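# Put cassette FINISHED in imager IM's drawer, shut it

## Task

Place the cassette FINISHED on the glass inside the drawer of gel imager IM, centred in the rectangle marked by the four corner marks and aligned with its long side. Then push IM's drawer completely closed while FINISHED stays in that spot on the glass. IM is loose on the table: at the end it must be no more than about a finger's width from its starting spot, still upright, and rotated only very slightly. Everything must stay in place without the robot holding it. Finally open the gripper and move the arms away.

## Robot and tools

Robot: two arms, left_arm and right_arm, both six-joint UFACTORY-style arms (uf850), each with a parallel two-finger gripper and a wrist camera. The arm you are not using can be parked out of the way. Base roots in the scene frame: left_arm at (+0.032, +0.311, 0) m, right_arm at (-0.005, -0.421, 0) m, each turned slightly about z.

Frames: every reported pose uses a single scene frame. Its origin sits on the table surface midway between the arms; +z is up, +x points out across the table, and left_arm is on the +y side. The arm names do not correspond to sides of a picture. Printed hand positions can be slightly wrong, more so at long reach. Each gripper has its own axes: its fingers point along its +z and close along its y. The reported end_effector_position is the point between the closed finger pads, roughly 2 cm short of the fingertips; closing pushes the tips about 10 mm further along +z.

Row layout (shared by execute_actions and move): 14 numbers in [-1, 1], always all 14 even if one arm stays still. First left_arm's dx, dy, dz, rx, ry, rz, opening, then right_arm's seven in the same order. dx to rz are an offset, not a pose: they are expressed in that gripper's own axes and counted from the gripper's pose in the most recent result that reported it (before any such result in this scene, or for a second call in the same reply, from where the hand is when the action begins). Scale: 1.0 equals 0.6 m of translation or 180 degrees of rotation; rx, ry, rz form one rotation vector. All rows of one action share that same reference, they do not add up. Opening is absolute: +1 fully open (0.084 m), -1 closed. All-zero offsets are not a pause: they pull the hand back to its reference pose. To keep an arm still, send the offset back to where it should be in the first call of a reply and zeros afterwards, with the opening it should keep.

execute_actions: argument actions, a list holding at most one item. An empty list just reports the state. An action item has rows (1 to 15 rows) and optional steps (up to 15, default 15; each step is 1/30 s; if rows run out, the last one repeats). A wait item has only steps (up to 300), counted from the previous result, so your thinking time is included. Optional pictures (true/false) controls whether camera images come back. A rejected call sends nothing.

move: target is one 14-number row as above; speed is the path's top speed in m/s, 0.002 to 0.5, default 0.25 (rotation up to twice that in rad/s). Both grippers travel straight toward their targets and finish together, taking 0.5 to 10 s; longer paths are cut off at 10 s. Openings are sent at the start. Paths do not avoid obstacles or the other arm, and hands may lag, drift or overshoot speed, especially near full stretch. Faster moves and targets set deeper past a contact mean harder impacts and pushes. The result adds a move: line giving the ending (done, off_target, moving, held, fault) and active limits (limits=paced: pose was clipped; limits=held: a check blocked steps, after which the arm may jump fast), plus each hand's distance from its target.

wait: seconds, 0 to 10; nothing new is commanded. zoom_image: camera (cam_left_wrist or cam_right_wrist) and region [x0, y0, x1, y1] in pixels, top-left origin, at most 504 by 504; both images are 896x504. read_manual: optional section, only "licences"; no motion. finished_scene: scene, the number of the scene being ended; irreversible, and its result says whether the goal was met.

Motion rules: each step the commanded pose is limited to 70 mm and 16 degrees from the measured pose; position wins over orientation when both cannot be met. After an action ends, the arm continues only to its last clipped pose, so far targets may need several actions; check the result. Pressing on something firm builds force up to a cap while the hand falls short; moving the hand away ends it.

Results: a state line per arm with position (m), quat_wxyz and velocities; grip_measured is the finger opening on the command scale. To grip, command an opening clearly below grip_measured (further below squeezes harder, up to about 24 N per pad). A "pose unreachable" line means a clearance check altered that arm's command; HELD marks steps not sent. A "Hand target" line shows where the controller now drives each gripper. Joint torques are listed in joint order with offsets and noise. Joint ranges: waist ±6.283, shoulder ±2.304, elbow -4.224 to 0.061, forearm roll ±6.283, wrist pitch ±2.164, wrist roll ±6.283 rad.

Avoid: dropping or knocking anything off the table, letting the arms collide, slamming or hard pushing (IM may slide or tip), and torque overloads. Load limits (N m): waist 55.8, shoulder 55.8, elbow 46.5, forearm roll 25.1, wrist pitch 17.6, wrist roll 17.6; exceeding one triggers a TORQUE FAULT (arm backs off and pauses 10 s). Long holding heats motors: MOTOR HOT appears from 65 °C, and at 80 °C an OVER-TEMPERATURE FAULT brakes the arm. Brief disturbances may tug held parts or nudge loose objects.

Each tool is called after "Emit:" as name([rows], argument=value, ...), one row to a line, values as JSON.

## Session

Emit:
execute_actions(actions=[])

Scene clock: 0.00 s of 7600.00 s.
left_arm: end_effector_position=(+0.6519, +0.3255, +0.1810) grip_measured=+1.00 end_effector_quat_wxyz=(+0.541, +0.825, +0.149, -0.069) end_effector_velocity=(+0.000, +0.000, -0.000) end_effector_angular_velocity=(+0.001, +0.000, +0.001) | right_arm: end_effector_position=(+0.2516, -0.7724, +0.2891) grip_measured=+1.00 end_effector_quat_wxyz=(+0.011, +0.838, +0.545, +0.014) end_effector_velocity=(+0.001, -0.000, +0.000) end_effector_angular_velocity=(+0.001, -0.002, -0.002)
Joint positions: left_arm=[ 0.323 -0.965 -1.453 -1.098 -1.346  0.792  0.084] | right_arm=[-1.139 -0.088 -0.814  0.043 -0.702 -2.141  0.084]
Joint velocities: left_arm=[ 0.001 -0.    -0.     0.     0.001 -0.001  0.   ] | right_arm=[-0.    -0.001 -0.001  0.003 -0.    -0.    -0.   ]
Joint torques (N m, as the arm reports them, + toward a larger angle): no reading
Motor temperatures (°C, as the motors report them): left_arm=[21 22 24 27 27 23] | right_arm=[23 22 24 23 23 26]
Hand target (left_arm): +0.652, +0.326, +0.181; +0.541, +0.825, +0.149, -0.069
Hand target (right_arm): +0.252, -0.772, +0.289; +0.011, +0.838, +0.545, +0.014
camera_calibration (this result's frames):
cam_left_wrist: T_world_to_cam=[[0.321059, -0.374605, 0.869823, -0.205541], [-0.94553, -0.178953, 0.271934, 0.695104], [0.0537893, -0.909751, -0.411655, 0.462577], [0, 0, 0, 1]] pos_world=[0.698352, 0.468223, 0.180184]
cam_right_wrist: T_world_to_cam=[[0.9184, -0.394702, 0.0274255, -0.516946], [-0.395353, -0.918195, 0.0247768, -0.553477], [0.0154025, -0.0335978, -0.999317, 0.389659], [0, 0, 0, 1]] pos_world=[0.249942, -0.699147, 0.417284]

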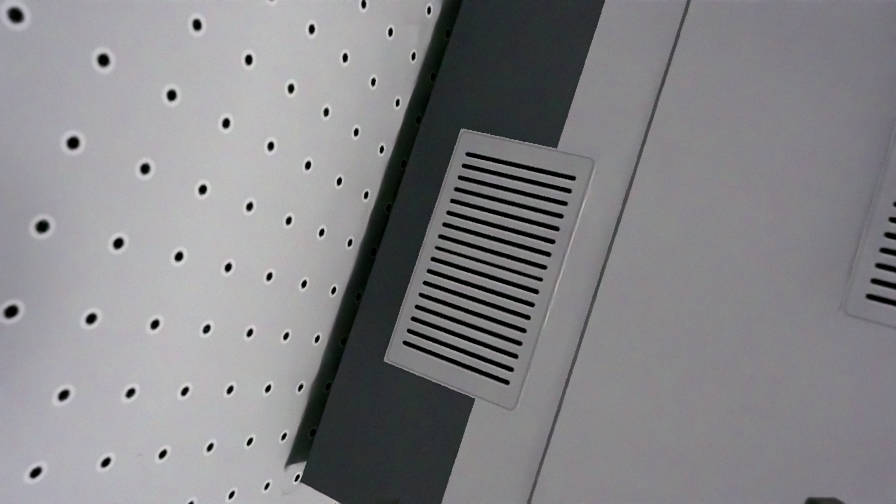

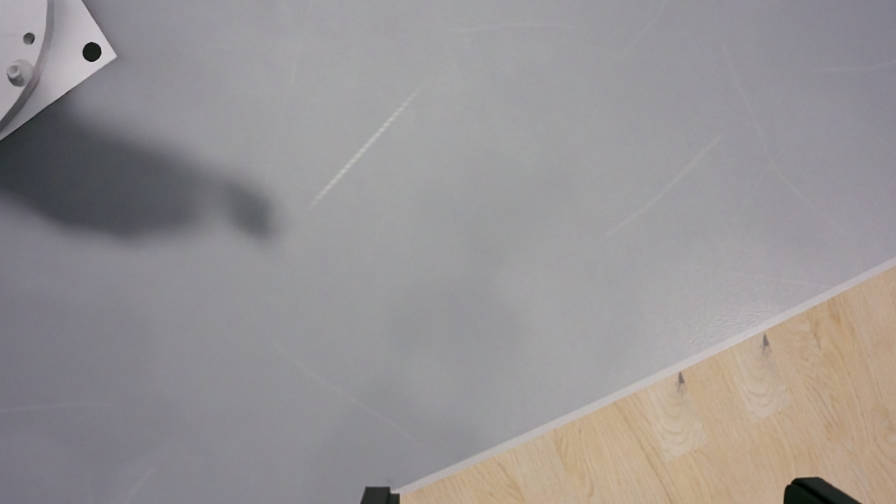

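Emit:
move(target=[-0.58,0.338,-0.198,0.238,0.307,-0.34,1,0.96,-0.176,-0.35,0,0,-0.13,0])

Scene clock: 9.30 s of 7600.00 s.
left_arm: end_effector_position=(+0.3815, +0.2982, +0.4997) grip_measured=+1.00 end_effector_quat_wxyz=(-0.003, +0.708, +0.706, -0.000) end_effector_velocity=(-0.001, -0.000, +0.001) end_effector_angular_velocity=(+0.004, +0.001, +0.002) | right_arm: end_effector_position=(+0.3783, -0.2016, +0.5038) grip_measured=-0.01 end_effector_quat_wxyz=(+0.011, +0.710, +0.704, +0.015) end_effector_velocity=(+0.000, +0.001, +0.001) end_effector_angular_velocity=(-0.001, +0.001, +0.001)
Joint positions: left_arm=[-0.089  0.261 -0.979  0.004 -1.245 -1.609  0.084] | right_arm=[ 0.343  0.046 -1.174 -0.016 -1.186 -1.029  0.044]
Joint velocities: left_arm=[-0.003  0.001 -0.002  0.004 -0.005 -0.006  0.   ] | right_arm=[ 0.003 -0.003 -0.004 -0.001 -0.002  0.002  0.   ]
Joint torques (N m, as the arm reports them, + toward a larger angle): left_arm=[  0.34  15.16 -22.93   0.    -0.04   0.43] | right_arm=[ -9.8   19.85 -32.37   0.38   0.23  -0.07]
Motor temperatures (°C, as the motors report them): left_arm=[21 23 24 27 27 23] | right_arm=[23 22 24 23 23 26]
Hand target (left_arm): +0.381, +0.298, +0.500; -0.003, +0.708, +0.706, -0.000
Hand target (right_arm): +0.378, -0.201, +0.504; +0.011, +0.710, +0.704, +0.015
Off the commanded pose (left_arm): 0.002 m, 0 deg.
Off the commanded pose (right_arm): 0.003 m, 0 deg.
After step 90, 2.60 s passed at rest.
move: done
camera_calibration (this result's frames):
cam_left_wrist: T_world_to_cam=[[0.999956, -0.00203199, -0.00912122, -0.337074], [-0.00213848, -0.999929, -0.0116804, 0.374498], [-0.00909684, 0.0116994, -0.99989, 0.626612], [0, 0, 0, 1]] pos_world=[0.343561, 0.366456, 0.627843]
cam_right_wrist: T_world_to_cam=[[0.999571, 0.00274904, 0.0291725, -0.365344], [0.00183649, -0.99951, 0.0312623, -0.154549], [0.0292441, -0.0311953, -0.999085, 0.616508], [0, 0, 0, 1]] pos_world=[0.347442, -0.134236, 0.631434]

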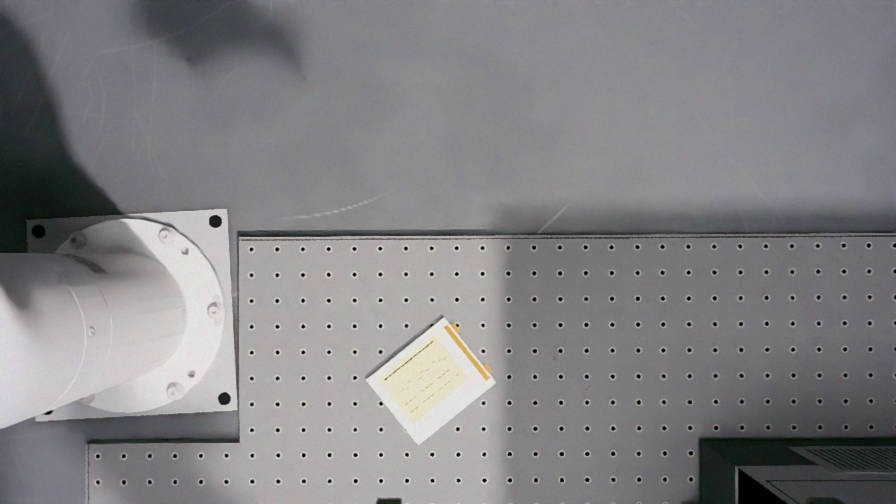

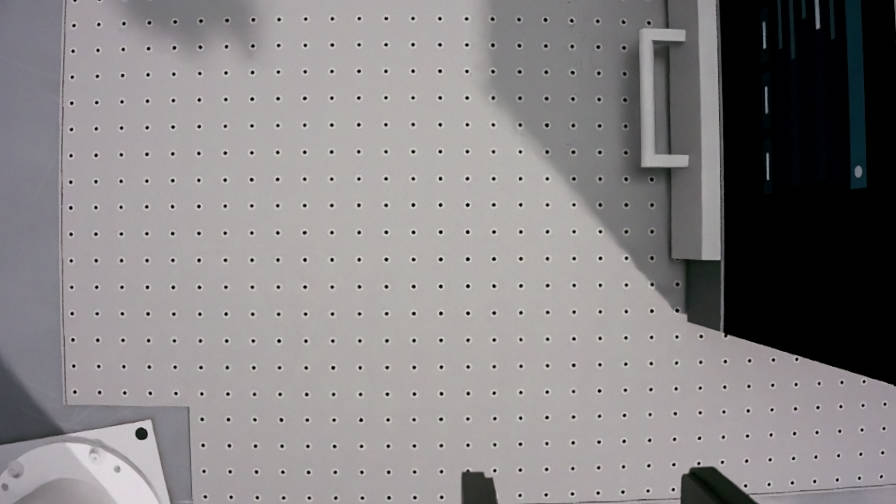

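Emit:
move(target=[-0.087,-0.092,0.715,0,0,0.289,1,0.332,0.218,0.637,-0.127,-0.002,-0.003,0])

Scene clock: 22.90 s of 7600.00 s.
left_arm: end_effector_position=(+0.3255, +0.2493, +0.0715) grip_measured=+1.00 end_effector_quat_wxyz=(-0.004, +0.946, +0.325, -0.001) end_effector_velocity=(-0.002, +0.001, -0.002) end_effector_angular_velocity=(+0.003, +0.004, -0.001) | right_arm: end_effector_position=(+0.5233, -0.0019, +0.1271) grip_measured=-0.01 end_effector_quat_wxyz=(+0.152, +0.691, +0.690, +0.151) end_effector_velocity=(-0.001, +0.000, -0.002) end_effector_angular_velocity=(+0.000, -0.009, -0.002)
Joint positions: left_arm=[-0.262 -0.332 -0.389  0.083 -0.063 -0.957  0.084] | right_arm=[ 0.594 -0.74  -1.237 -1.048 -0.348  0.179  0.044]
Joint velocities: left_arm=[-0.001 -0.005  0.001  0.033  0.001 -0.033 -0.   ] | right_arm=[ 0.003 -0.002  0.006 -0.045  0.     0.05   0.   ]
Joint torques (N m, as the arm reports them, + toward a larger angle): left_arm=[  0.18  22.46 -10.88  -1.16  -0.02   0.47] | right_arm=[ -9.68  37.05 -26.28  -0.69   0.08  -0.16]
Motor temperatures (°C, as the motors report them): left_arm=[21 22 25 27 27 23] | right_arm=[23 22 24 23 23 26]
Hand target (left_arm): +0.325, +0.249, +0.071; -0.004, +0.946, +0.325, -0.001
Hand target (right_arm): +0.523, -0.002, +0.127; +0.153, +0.691, +0.690, +0.152
Off the commanded pose (left_arm): 0.002 m, 0 deg.
Off the commanded pose (right_arm): 0.001 m, 0 deg.
After step 90, 8.20 s passed at rest.
move: done
camera_calibration (this result's frames):
cam_left_wrist: T_world_to_cam=[[0.614686, -0.788683, -0.0118437, 0.036651], [-0.788772, -0.614626, -0.00862672, 0.480196], [-0.000475693, 0.0146447, -0.999893, 0.195019], [0, 0, 0, 1]] pos_world=[0.356329, 0.321191, 0.199575]
cam_right_wrist: T_world_to_cam=[[0.910745, 0.0109948, 0.412824, -0.50212], [-0.00545756, -0.999238, 0.0386529, 0.0594495], [0.412934, -0.0374559, -0.90999, 0.0300023], [0, 0, 0, 1]] pos_world=[0.445239, 0.0660487, 0.232291]

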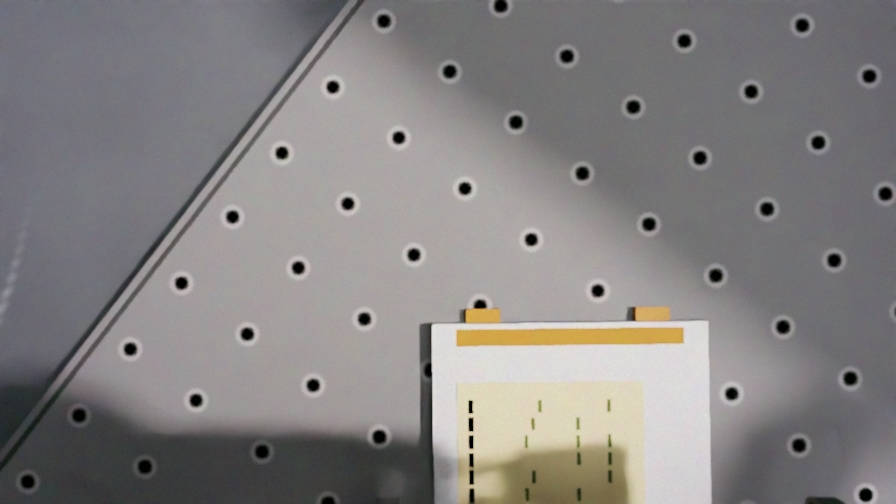

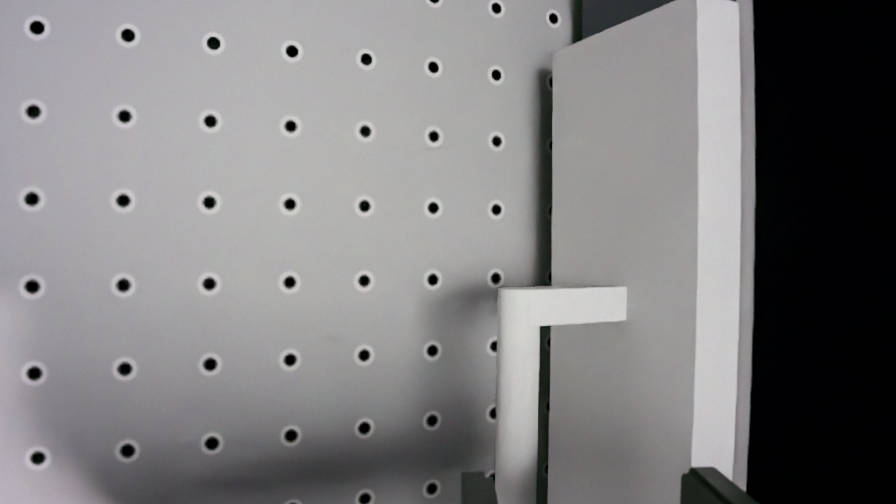

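Emit:
move(target=[0.004,0.0035,0.069,0,0,-0.0035,1,-0.01,-0.018,0,0,0,0,0], speed=0.06)

Emit:
move(target=[0,0,0,0,0,0,1,0,0,0.108,0,0,0,0], speed=0.06)

Scene clock: 29.30 s of 7600.00 s.
left_arm: end_effector_position=(+0.3287, +0.2493, +0.0305) grip_measured=+1.00 end_effector_quat_wxyz=(-0.001, +0.944, +0.330, -0.003) end_effector_velocity=(+0.000, -0.000, -0.001) end_effector_angular_velocity=(+0.012, -0.007, -0.000) | right_arm: end_effector_position=(+0.5136, -0.0079, +0.1226) grip_measured=-0.01 end_effector_quat_wxyz=(+0.152, +0.691, +0.690, +0.151) end_effector_velocity=(-0.001, -0.000, -0.001) end_effector_angular_velocity=(+0.000, +0.001, -0.000)
Joint positions: left_arm=[-0.254 -0.483 -0.421  0.023  0.056 -0.9    0.084] | right_arm=[ 0.598 -0.727 -1.199 -1.105 -0.339  0.245  0.044]
Joint velocities: left_arm=[-0.011 -0.003  0.001 -0.237  0.008  0.226  0.   ] | right_arm=[ 0.    -0.     0.002 -0.003  0.001  0.003  0.   ]
Joint torques (N m, as the arm reports them, + toward a larger angle): left_arm=[ 0.35 24.51 -8.56 -0.64  0.01  0.39] | right_arm=[ -8.64  36.59 -25.88  -0.06   0.03   0.  ]
Motor temperatures (°C, as the motors report them): left_arm=[21 22 25 27 27 23] | right_arm=[23 23 25 23 23 26]
Hand target (left_arm): +0.329, +0.249, +0.030; -0.001, +0.944, +0.330, -0.002
Hand target (right_arm): +0.514, -0.008, +0.123; +0.152, +0.691, +0.690, +0.151
Off the commanded pose (left_arm): 0.000 m, 0 deg.
Off the commanded pose (right_arm): 0.000 m, 0 deg.
After step 90, 2.37 s passed at rest.
move: done
camera_calibration (this result's frames):
cam_left_wrist: T_world_to_cam=[[0.623519, -0.781767, -0.00795951, 0.0294388], [-0.781805, -0.623514, -0.00346663, 0.482177], [-0.00225277, 0.0083843, -0.999962, 0.156116], [0, 0, 0, 1]] pos_world=[0.358964, 0.322349, 0.158016]
cam_right_wrist: T_world_to_cam=[[0.910784, 0.0109504, 0.412738, -0.491314], [-0.00550459, -0.999237, 0.0386578, 0.0535729], [0.412847, -0.0374808, -0.910029, 0.0297662], [0, 0, 0, 1]] pos_world=[0.435487, 0.0600278, 0.227801]

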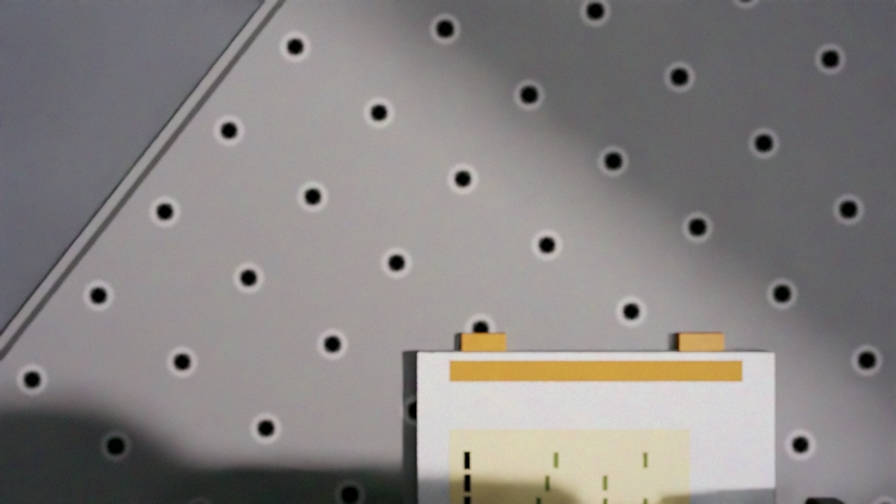

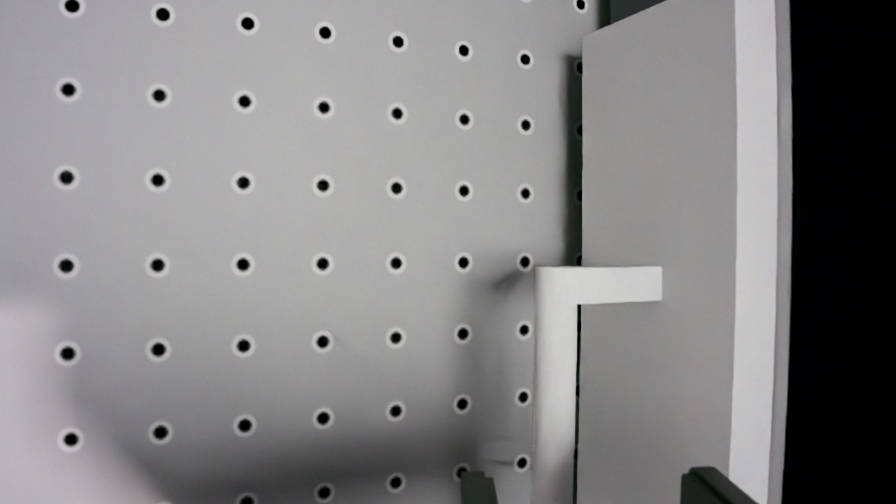

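Scene clock: 30.73 s of 7600.00 s.
left_arm: end_effector_position=(+0.3287, +0.2493, +0.0305) grip_measured=+1.00 end_effector_quat_wxyz=(-0.001, +0.944, +0.330, -0.003) end_effector_velocity=(-0.000, -0.000, +0.000) end_effector_angular_velocity=(+0.000, +0.001, -0.001) | right_arm: end_effector_position=(+0.5377, -0.0073, +0.0625) grip_measured=-0.03 end_effector_quat_wxyz=(+0.151, +0.690, +0.692, +0.150) end_effector_velocity=(+0.001, -0.000, +0.001) end_effector_angular_velocity=(-0.009, -0.008, +0.003)
Joint positions: left_arm=[-0.254 -0.483 -0.421  0.023  0.056 -0.9    0.084] | right_arm=[ 0.569 -0.869 -1.278 -1.286 -0.302  0.405  0.043]
Joint velocities: left_arm=[-0.001  0.    -0.     0.    -0.002  0.     0.   ] | right_arm=[ 0.002 -0.001 -0.002 -0.011 -0.011  0.006 -0.   ]
Joint torques (N m, as the arm reports them, + toward a larger angle): left_arm=[ 0.37 24.34 -8.59 -0.81  0.02  0.45] | right_arm=[-36.28  35.91 -49.91  -2.94  -4.    -0.16]
Motor temperatures (°C, as the motors report them): left_arm=[21 22 25 27 27 23] | right_arm=[23 23 25 23 23 26]
Hand target (left_arm): +0.329, +0.249, +0.030; -0.001, +0.944, +0.330, -0.003
Hand target (right_arm): +0.541, -0.008, +0.064; +0.152, +0.691, +0.690, +0.151
Off the commanded pose (left_arm): 0.000 m, 0 deg.
Off the commanded pose (right_arm): 0.003 m, 0 deg.
move: done
camera_calibration (this result's frames):
cam_left_wrist: T_world_to_cam=[[0.623519, -0.781767, -0.00796176, 0.0294389], [-0.781805, -0.623514, -0.00346939, 0.482177], [-0.00225201, 0.00838778, -0.999962, 0.156115], [0, 0, 0, 1]] pos_world=[0.358964, 0.322349, 0.158016]
cam_right_wrist: T_world_to_cam=[[0.912217, 0.0144612, 0.409451, -0.489018], [-0.00182544, -0.999224, 0.039358, 0.054642], [0.409702, -0.0366505, -0.911483, -0.03306], [0, 0, 0, 1]] pos_world=[0.459735, 0.0604597, 0.167945]

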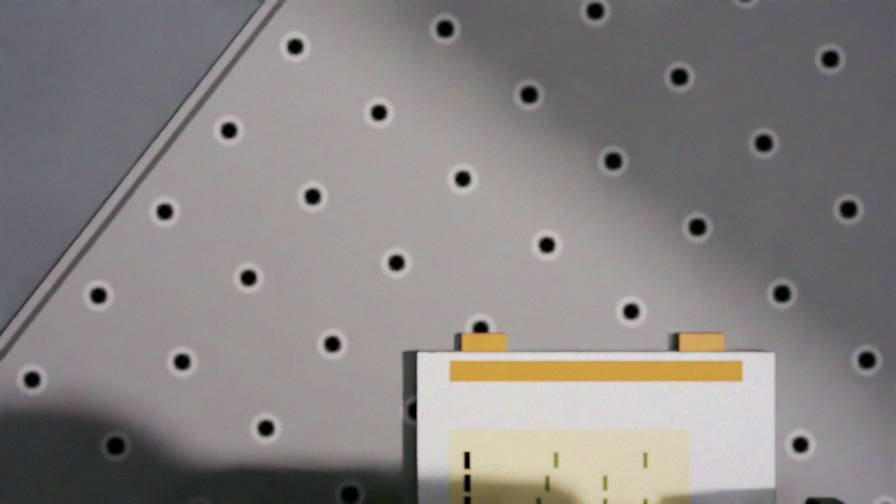

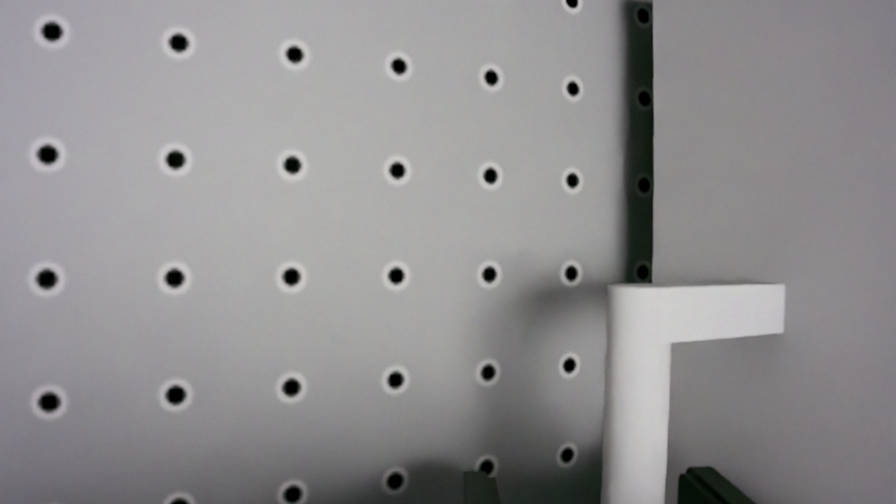

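Emit:
move(target=[0,-0.0006,0.0105,0,0,0,1,0,-0.003,-0.003,0,0,0,-1], speed=0.02)

Emit:
move(target=[0,0,0,0,0,0,0.3,0,-0.25,-0.112,0,0,0,-1], speed=0.06)

Scene clock: 35.57 s of 7600.00 s.
left_arm: end_effector_position=(+0.3285, +0.2496, +0.0243) grip_measured=+1.00 end_effector_quat_wxyz=(-0.001, +0.944, +0.330, -0.003) end_effector_velocity=(-0.001, +0.000, -0.001) end_effector_angular_velocity=(+0.001, +0.001, -0.000) | right_arm: end_effector_position=(+0.5355, -0.0080, +0.0634) grip_measured=-0.74 end_effector_quat_wxyz=(+0.152, +0.690, +0.692, +0.150) end_effector_velocity=(-0.000, +0.001, -0.000) end_effector_angular_velocity=(+0.003, +0.001, +0.003)
Joint positions: left_arm=[-0.253 -0.505 -0.425  0.018  0.074 -0.895  0.084] | right_arm=[ 0.572 -0.864 -1.271 -1.289 -0.304  0.412  0.012]
Joint velocities: left_arm=[-0.001 -0.002  0.001 -0.005  0.001  0.005  0.   ] | right_arm=[ 0.    -0.    -0.    -0.002  0.003  0.001  0.   ]
Joint torques (N m, as the arm reports them, + toward a larger angle): left_arm=[-0.59 24.51 -8.1  -0.84  0.    0.36] | right_arm=[ -1.72  37.91 -27.24  -0.37   2.83  -0.27]
Motor temperatures (°C, as the motors report them): left_arm=[21 23 25 27 27 23] | right_arm=[23 23 25 24 23 26]
Hand target (left_arm): +0.328, +0.250, +0.024; -0.001, +0.944, +0.330, -0.003
Hand target (right_arm): +0.535, -0.007, +0.063; +0.151, +0.690, +0.692, +0.150
Off the commanded pose (left_arm): 0.000 m, 0 deg.
Off the commanded pose (right_arm): 0.001 m, 0 deg.
After step 90, 1.13 s passed at rest.
move: done
camera_calibration (this result's frames):
cam_left_wrist: T_world_to_cam=[[0.623523, -0.781765, -0.00794088, 0.029751], [-0.781802, -0.623518, -0.00341275, 0.482139], [-0.00228331, 0.00833612, -0.999963, 0.14992], [0, 0, 0, 1]] pos_world=[0.358729, 0.322631, 0.151796]
cam_right_wrist: T_world_to_cam=[[0.912027, 0.0141612, 0.409887, -0.487264], [-0.00297107, -0.999149, 0.0411305, 0.0543699], [0.41012, -0.0387299, -0.911209, -0.0316277], [0, 0, 0, 1]] pos_world=[0.457531, 0.059999, 0.168667]

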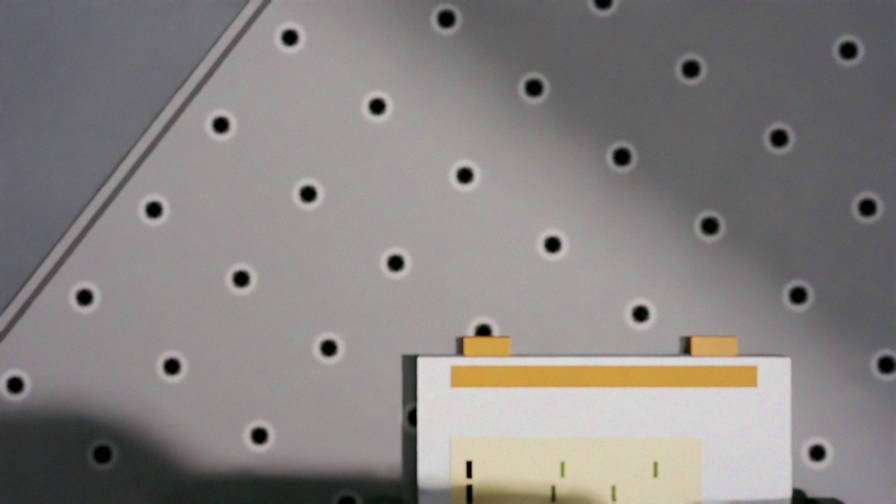

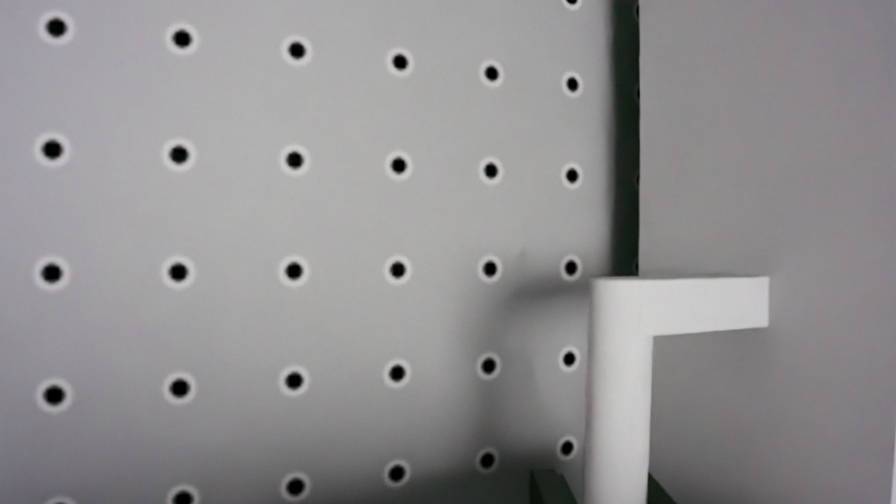

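Scene clock: 38.63 s of 7600.00 s.
left_arm: end_effector_position=(+0.3285, +0.2496, +0.0243) grip_measured=+0.87 end_effector_quat_wxyz=(-0.001, +0.944, +0.330, -0.003) end_effector_velocity=(-0.001, +0.000, -0.000) end_effector_angular_velocity=(+0.000, +0.001, +0.001) | right_arm: end_effector_position=(+0.3709, -0.0085, +0.0618) grip_measured=-0.74 end_effector_quat_wxyz=(+0.151, +0.690, +0.692, +0.149) end_effector_velocity=(-0.002, -0.000, -0.001) end_effector_angular_velocity=(-0.002, -0.001, +0.001)
Joint positions: left_arm=[-0.253 -0.505 -0.425  0.018  0.074 -0.895  0.079] | right_arm=[ 0.8   -0.697 -0.933 -1.595 -0.355  0.963  0.012]
Joint velocities: left_arm=[-0.     0.     0.002 -0.     0.    -0.001  0.   ] | right_arm=[ 0.003  0.     0.003 -0.004 -0.002  0.005 -0.   ]
Joint torques (N m, as the arm reports them, + toward a larger angle): left_arm=[ 0.34 20.62 -7.1  -0.87  0.2   0.3 ] | right_arm=[-11.2   26.97  -9.98   0.04  -0.06  -0.19]
Motor temperatures (°C, as the motors report them): left_arm=[21 23 25 27 27 23] | right_arm=[23 23 25 24 23 26]
Hand target (left_arm): +0.328, +0.250, +0.024; -0.001, +0.944, +0.330, -0.003
Hand target (right_arm): +0.371, -0.009, +0.062; +0.152, +0.690, +0.692, +0.149
Off the commanded pose (left_arm): 0.000 m, 0 deg.
Off the commanded pose (right_arm): 0.000 m, 0 deg.
move: done
camera_calibration (this result's frames):
cam_left_wrist: T_world_to_cam=[[0.623523, -0.781765, -0.00792532, 0.0297442], [-0.781802, -0.623518, -0.00342541, 0.482144], [-0.00226371, 0.00833185, -0.999963, 0.149916], [0, 0, 0, 1]] pos_world=[0.358734, 0.322629, 0.151798]
cam_right_wrist: T_world_to_cam=[[0.912572, 0.0138227, 0.408683, -0.336695], [-0.00307712, -0.999168, 0.0406654, 0.0535375], [0.408905, -0.0383677, -0.91177, 0.0349511], [0, 0, 0, 1]] pos_world=[0.293131, 0.059488, 0.167292]

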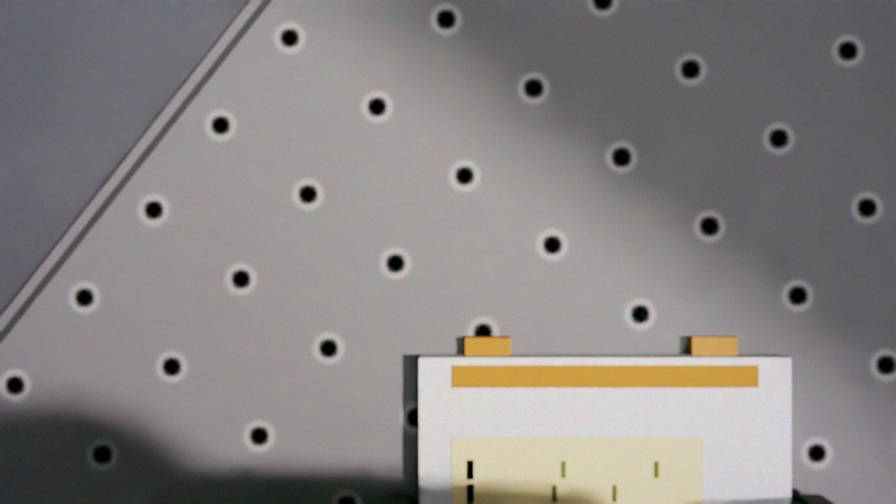

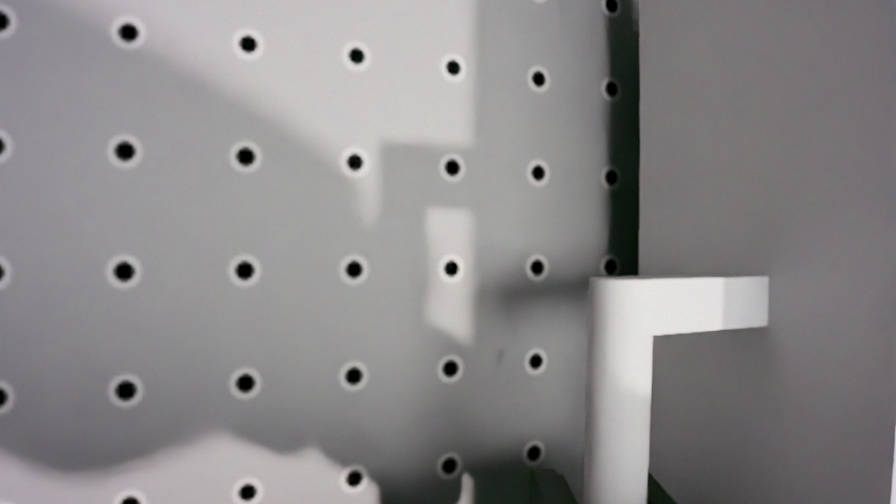

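Emit:
move(target=[0,0,-0.05,0,0,0,0.3,0,-0.018,-0.008,0,0,0,-1], speed=0.04)

Emit:
move(target=[0,0,0,0,0,0,0.3,0,0,0,0,0,0,-0.2])

Emit:
move(target=[0,0,-0.25,0,0,-0.286,0.3,0,0,-0.2,0,0,0,-0.2], speed=0.15)

Emit:
move(target=[0,0,0,0,0,0,0.3,-0.5,0,0,0,0,0,-1])

Emit:
move(target=[-0.47,0.28,-0.04,0,0,0,0.3,0,0,0,0,0,0,-1], speed=0.2)

Scene clock: 44.27 s of 7600.00 s.
left_arm: end_effector_position=(+0.3285, +0.2496, +0.0540) grip_measured=+0.87 end_effector_quat_wxyz=(-0.002, +0.944, +0.330, -0.002) end_effector_velocity=(-0.001, +0.001, +0.001) end_effector_angular_velocity=(+0.000, +0.002, +0.003) | right_arm: end_effector_position=(+0.3591, -0.0086, +0.0617) grip_measured=-0.74 end_effector_quat_wxyz=(+0.151, +0.690, +0.692, +0.149) end_effector_velocity=(+0.000, -0.000, +0.000) end_effector_angular_velocity=(-0.000, -0.001, +0.000)
Joint positions: left_arm=[-0.255 -0.398 -0.405  0.027 -0.012 -0.905  0.079] | right_arm=[ 0.82  -0.687 -0.914 -1.601 -0.36   0.991  0.012]
Joint velocities: left_arm=[ 0.002  0.003  0.002 -0.022 -0.002  0.021  0.   ] | right_arm=[-0.     0.     0.    -0.001 -0.001  0.001  0.   ]
Joint torques (N m, as the arm reports them, + toward a larger angle): left_arm=[-0.36 22.94 -9.78 -0.74  0.05  0.45] | right_arm=[-11.6   25.45  -7.05   0.46  -0.15  -0.19]
Motor temperatures (°C, as the motors report them): left_arm=[21 23 25 27 27 23] | right_arm=[23 23 25 24 23 26]
Hand target (left_arm): +0.329, +0.250, +0.054; -0.002, +0.944, +0.330, -0.002
Hand target (right_arm): +0.359, -0.009, +0.062; +0.151, +0.690, +0.692, +0.149
Off the commanded pose (left_arm): 0.000 m, 0 deg.
Off the commanded pose (right_arm): 0.000 m, 0 deg.
After step 90, 1.60 s passed at rest.
move: done
camera_calibration (this result's frames):
cam_left_wrist: T_world_to_cam=[[0.623541, -0.781738, -0.00905466, 0.0300499], [-0.781788, -0.623527, -0.00466687, 0.482316], [-0.00199755, 0.00998881, -0.999948, 0.179157], [0, 0, 0, 1]] pos_world=[0.35869, 0.322439, 0.181671]
cam_right_wrist: T_world_to_cam=[[0.912559, 0.0137559, 0.408714, -0.325895], [-0.00320493, -0.999163, 0.0407842, 0.0534337], [0.408932, -0.0385279, -0.911751, 0.0396191], [0, 0, 0, 1]] pos_world=[0.281368, 0.0593984, 0.167141]

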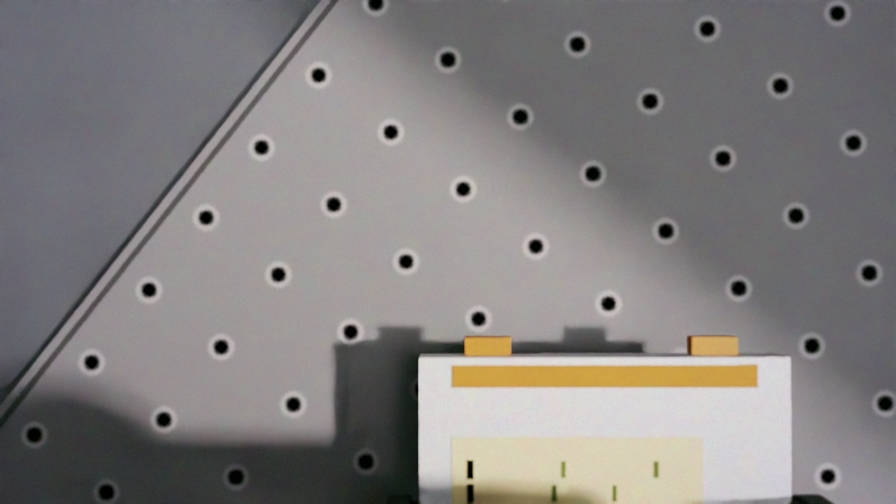

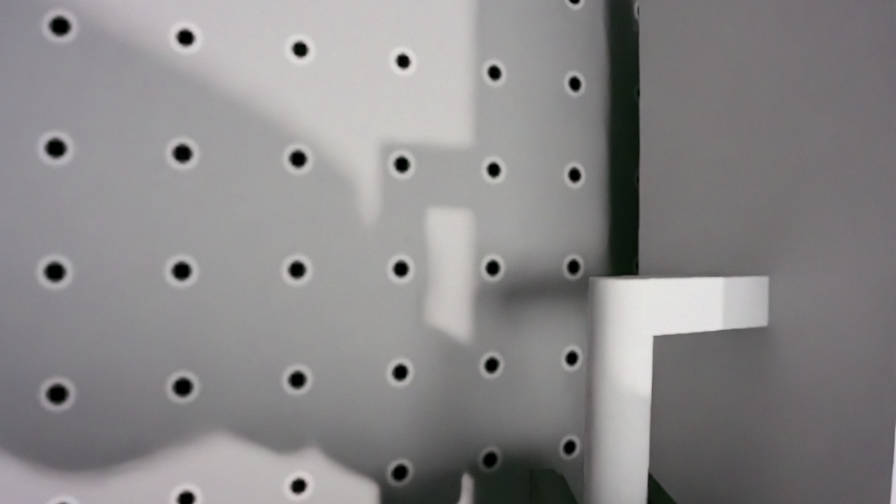

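Scene clock: 44.77 s of 7600.00 s.
left_arm: end_effector_position=(+0.3285, +0.2496, +0.0540) grip_measured=+0.87 end_effector_quat_wxyz=(-0.002, +0.944, +0.330, -0.002) end_effector_velocity=(-0.000, +0.000, -0.000) end_effector_angular_velocity=(+0.000, +0.000, +0.001) | right_arm: end_effector_position=(+0.3590, -0.0088, +0.0615) grip_measured=-0.22 end_effector_quat_wxyz=(+0.151, +0.690, +0.692, +0.149) end_effector_velocity=(-0.000, +0.001, +0.001) end_effector_angular_velocity=(+0.002, -0.001, +0.000)
Joint positions: left_arm=[-0.255 -0.398 -0.405  0.027 -0.012 -0.905  0.079] | right_arm=[ 0.82  -0.688 -0.914 -1.601 -0.36   0.991  0.035]
Joint velocities: left_arm=[ 0.001  0.     0.001  0.     0.    -0.001  0.   ] | right_arm=[ 0.001  0.001 -0.    -0.001  0.     0.001 -0.   ]
Joint torques (N m, as the arm reports them, + toward a larger angle): left_arm=[ 0.76 23.5  -9.71 -0.65 -0.01  0.42] | right_arm=[ -9.48  33.36 -21.05  -0.24  -0.72  -0.06]
Motor temperatures (°C, as the motors report them): left_arm=[21 23 25 27 27 23] | right_arm=[23 23 25 24 23 26]
Hand target (left_arm): +0.328, +0.250, +0.054; -0.002, +0.944, +0.330, -0.002
Hand target (right_arm): +0.359, -0.009, +0.062; +0.151, +0.690, +0.692, +0.149
Off the commanded pose (left_arm): 0.000 m, 0 deg.
Off the commanded pose (right_arm): 0.000 m, 0 deg.
move: done
camera_calibration (this result's frames):
cam_left_wrist: T_world_to_cam=[[0.62354, -0.781739, -0.00905571, 0.0300526], [-0.781789, -0.623525, -0.00465488, 0.482314], [-0.00200756, 0.00998216, -0.999948, 0.179159], [0, 0, 0, 1]] pos_world=[0.358688, 0.32244, 0.181667]
cam_right_wrist: T_world_to_cam=[[0.912722, 0.0139003, 0.408344, -0.325706], [-0.00318059, -0.999149, 0.0411208, 0.0532154], [0.408569, -0.0388306, -0.911901, 0.0396372], [0, 0, 0, 1]] pos_world=[0.281254, 0.0592367, 0.166957]

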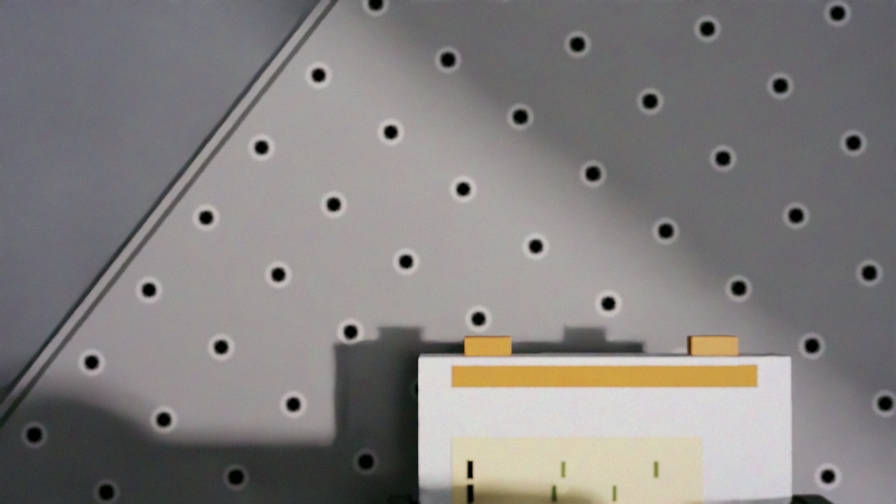

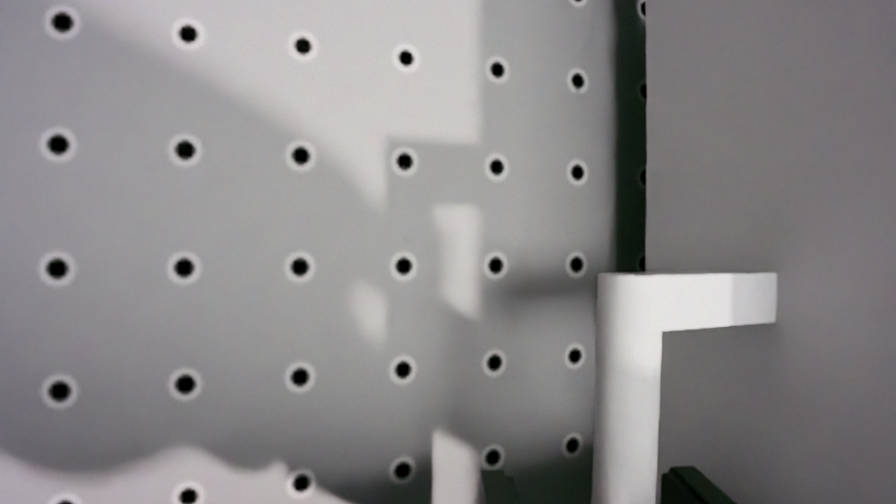

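Scene clock: 48.13 s of 7600.00 s.
left_arm: end_effector_position=(+0.3288, +0.2493, +0.2033) grip_measured=+0.87 end_effector_quat_wxyz=(-0.002, +0.707, +0.707, -0.002) end_effector_velocity=(+0.001, -0.000, +0.001) end_effector_angular_velocity=(+0.001, -0.001, +0.004) | right_arm: end_effector_position=(+0.3090, -0.0082, +0.1706) grip_measured=-0.21 end_effector_quat_wxyz=(+0.151, +0.690, +0.692, +0.149) end_effector_velocity=(-0.000, -0.000, +0.000) end_effector_angular_velocity=(-0.000, +0.001, -0.001)
Joint positions: left_arm=[-0.255  0.073 -0.418 -0.001 -0.496 -1.775  0.079] | right_arm=[ 0.911 -0.409 -0.826 -1.083 -0.432  0.525  0.035]
Joint velocities: left_arm=[-0.001  0.001 -0.002  0.003 -0.003 -0.007 -0.   ] | right_arm=[-0.     0.001 -0.     0.004 -0.    -0.003  0.   ]
Joint torques (N m, as the arm reports them, + toward a larger angle): left_arm=[  0.6   16.15 -18.89  -0.55  -0.02   0.4 ] | right_arm=[ -8.87  28.47 -24.24   0.    -0.11  -0.04]
Motor temperatures (°C, as the motors report them): left_arm=[21 23 25 27 27 23] | right_arm=[23 23 25 24 23 26]
Hand target (left_arm): +0.329, +0.249, +0.203; -0.002, +0.707, +0.707, -0.002
Hand target (right_arm): +0.309, -0.008, +0.171; +0.151, +0.690, +0.692, +0.149
Off the commanded pose (left_arm): 0.001 m, 0 deg.
Off the commanded pose (right_arm): 0.000 m, 0 deg.
move: done
camera_calibration (this result's frames):
cam_left_wrist: T_world_to_cam=[[0.999946, 0.000481357, -0.0103442, -0.28752], [0.000392745, -0.999963, -0.00856664, 0.320533], [-0.010348, 0.00856212, -0.99991, 0.331524], [0, 0, 0, 1]] pos_world=[0.29081, 0.317821, 0.331266]
cam_right_wrist: T_world_to_cam=[[0.912803, 0.0139296, 0.408162, -0.324631], [-0.00290017, -0.999172, 0.0405854, 0.0491575], [0.408389, -0.0382302, -0.912007, 0.159651], [0, 0, 0, 1]] pos_world=[0.231267, 0.0597423, 0.27611]

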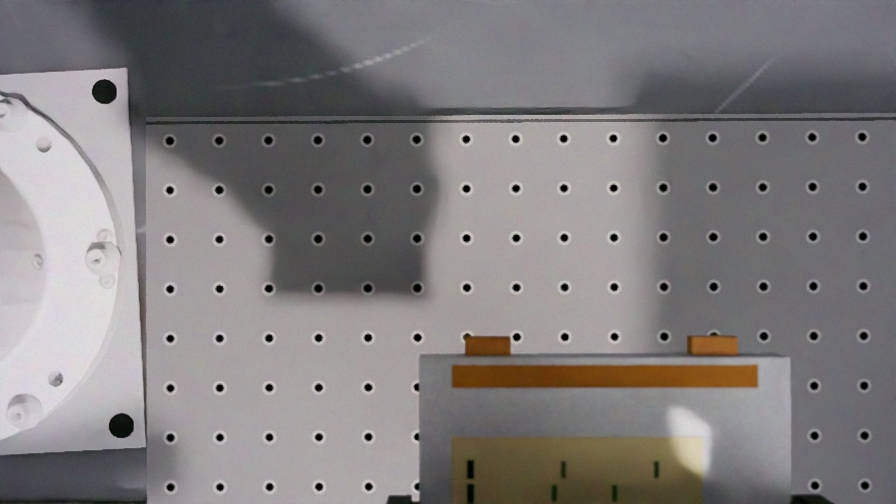

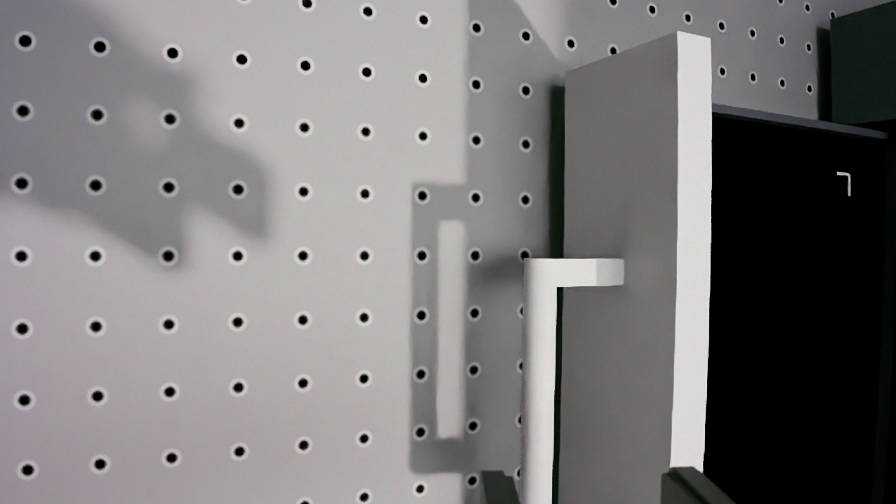

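Scene clock: 49.83 s of 7600.00 s.
left_arm: end_effector_position=(+0.3279, +0.2496, +0.2027) grip_measured=+0.87 end_effector_quat_wxyz=(-0.003, +0.707, +0.707, -0.002) end_effector_velocity=(+0.001, -0.000, +0.000) end_effector_angular_velocity=(-0.001, -0.003, +0.000) | right_arm: end_effector_position=(+0.3111, -0.3084, +0.1730) grip_measured=-1.00 end_effector_quat_wxyz=(+0.152, +0.690, +0.692, +0.148) end_effector_velocity=(+0.000, -0.002, +0.000) end_effector_angular_velocity=(+0.009, -0.013, +0.004)
Joint positions: left_arm=[-0.254  0.072 -0.416 -0.001 -0.497 -1.775  0.079] | right_arm=[ 0.303  0.086 -0.234 -1.864 -0.209  0.745  0.   ]
Joint velocities: left_arm=[-0.     0.    -0.    -0.     0.002 -0.     0.   ] | right_arm=[-0.01   0.007  0.011 -0.111  0.     0.1    0.   ]
Joint torques (N m, as the arm reports them, + toward a larger angle): left_arm=[ -1.56  19.91 -23.2   -1.05   0.39   0.39] | right_arm=[ -8.5   14.11 -22.43   0.09  -0.29  -0.19]
Motor temperatures (°C, as the motors report them): left_arm=[21 23 25 27 27 23] | right_arm=[23 23 25 24 23 26]
Hand target (left_arm): +0.329, +0.249, +0.203; -0.002, +0.707, +0.707, -0.002
Hand target (right_arm): +0.311, -0.309, +0.173; +0.153, +0.690, +0.692, +0.149
Off the commanded pose (left_arm): 0.001 m, 0 deg.
Off the commanded pose (right_arm): 0.002 m, 0 deg.
move: done
camera_calibration (this result's frames):
cam_left_wrist: T_world_to_cam=[[0.99992, 0.000501997, -0.0126529, -0.286167], [0.000385033, -0.999957, -0.00924479, 0.321019], [-0.012657, 0.00923917, -0.999877, 0.331543], [0, 0, 0, 1]] pos_world=[0.290216, 0.318086, 0.330849]
cam_right_wrist: T_world_to_cam=[[0.912586, 0.0150741, 0.408608, -0.323025], [-0.00299938, -0.999047, 0.0435551, -0.251387], [0.408875, -0.0409733, -0.91167, 0.148477], [0, 0, 0, 1]] pos_world=[0.233325, -0.240195, 0.278302]

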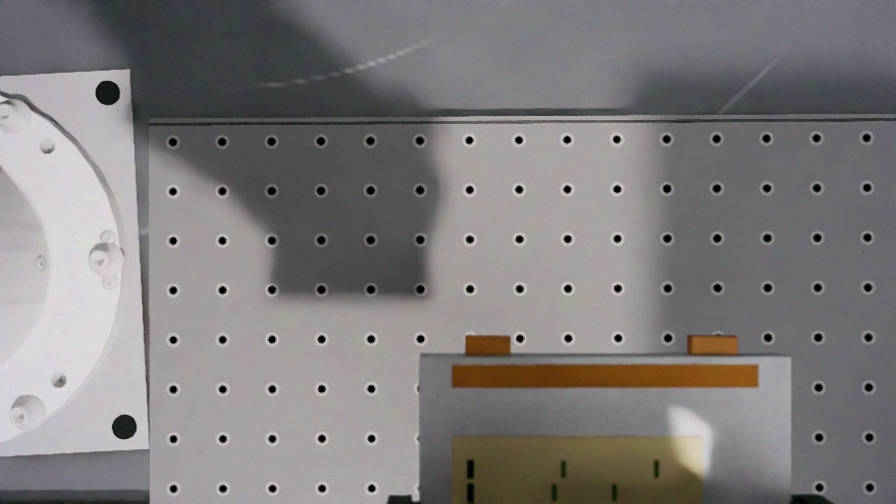

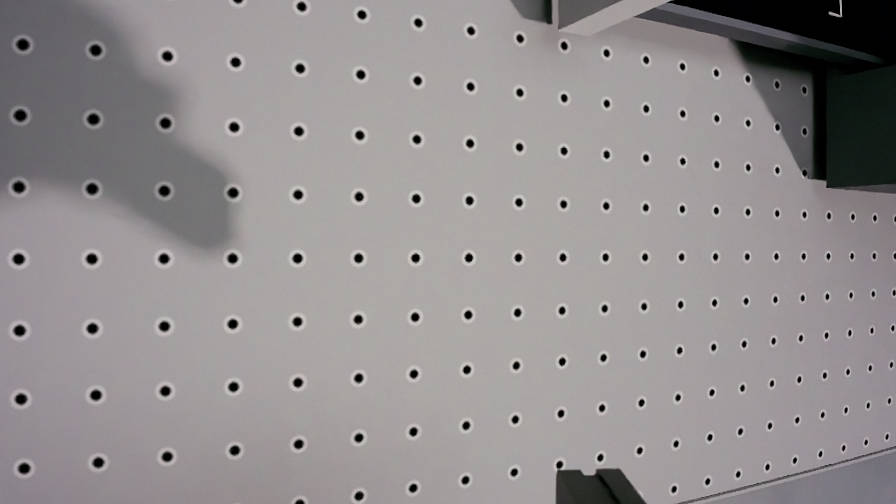

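Scene clock: 51.93 s of 7600.00 s.
left_arm: end_effector_position=(+0.4966, -0.0312, +0.2257) grip_measured=+0.87 end_effector_quat_wxyz=(-0.004, +0.707, +0.707, -0.001) end_effector_velocity=(+0.001, -0.001, -0.000) end_effector_angular_velocity=(+0.001, +0.000, +0.002) | right_arm: end_effector_position=(+0.3111, -0.3084, +0.1730) grip_measured=-1.00 end_effector_quat_wxyz=(+0.152, +0.690, +0.692, +0.148) end_effector_velocity=(+0.000, +0.000, +0.000) end_effector_angular_velocity=(+0.000, -0.001, +0.000)
Joint positions: left_arm=[-0.684 -0.516 -1.206 -0.001 -0.698 -2.205  0.079] | right_arm=[ 0.303  0.086 -0.234 -1.864 -0.209  0.745  0.   ]
Joint velocities: left_arm=[-0.    -0.004 -0.005  0.    -0.002 -0.002 -0.   ] | right_arm=[ 0.     0.    -0.001 -0.    -0.     0.     0.   ]
Joint torques (N m, as the arm reports them, + toward a larger angle): left_arm=[  0.45  33.15 -21.26  -0.1   -0.08   0.41] | right_arm=[ -9.46  14.29 -22.65  -0.23  -0.32   0.01]
Motor temperatures (°C, as the motors report them): left_arm=[21 23 25 27 27 23] | right_arm=[23 23 25 24 23 26]
Hand target (left_arm): +0.497, -0.031, +0.226; -0.004, +0.707, +0.707, -0.001
Hand target (right_arm): +0.311, -0.308, +0.173; +0.152, +0.690, +0.692, +0.148
Off the commanded pose (left_arm): 0.002 m, 0 deg.
Off the commanded pose (right_arm): 0.000 m, 0 deg.
move: done
camera_calibration (this result's frames):
cam_left_wrist: T_world_to_cam=[[0.999932, 0.00048915, -0.0116887, -0.454632], [0.000343351, -0.999922, -0.0124722, 0.0411452], [-0.0116939, 0.0124674, -0.999854, 0.358842], [0, 0, 0, 1]] pos_world=[0.458783, 0.0368906, 0.353989]
cam_right_wrist: T_world_to_cam=[[0.912586, 0.0150741, 0.408608, -0.323025], [-0.00299933, -0.999047, 0.043555, -0.251387], [0.408875, -0.0409732, -0.91167, 0.148477], [0, 0, 0, 1]] pos_world=[0.233325, -0.240195, 0.278302]

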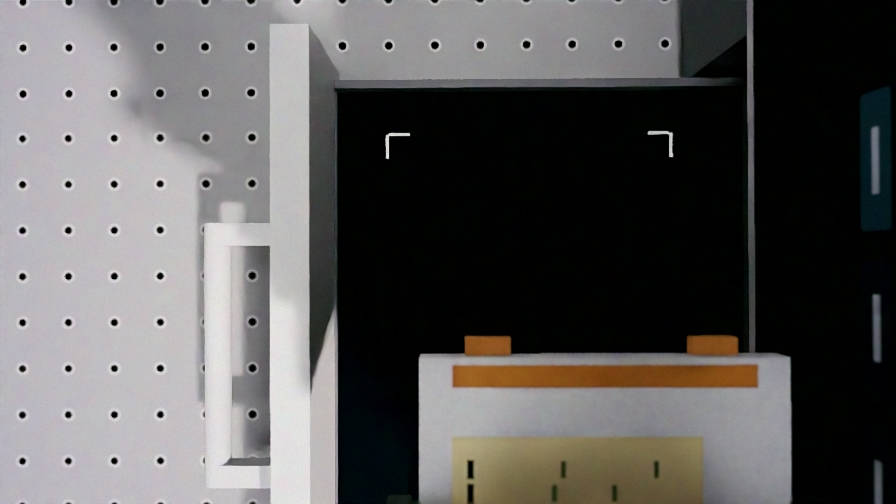

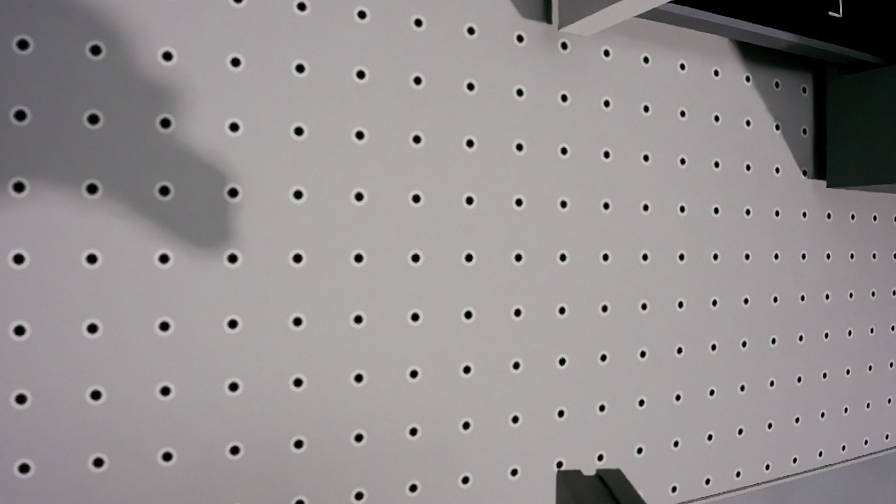

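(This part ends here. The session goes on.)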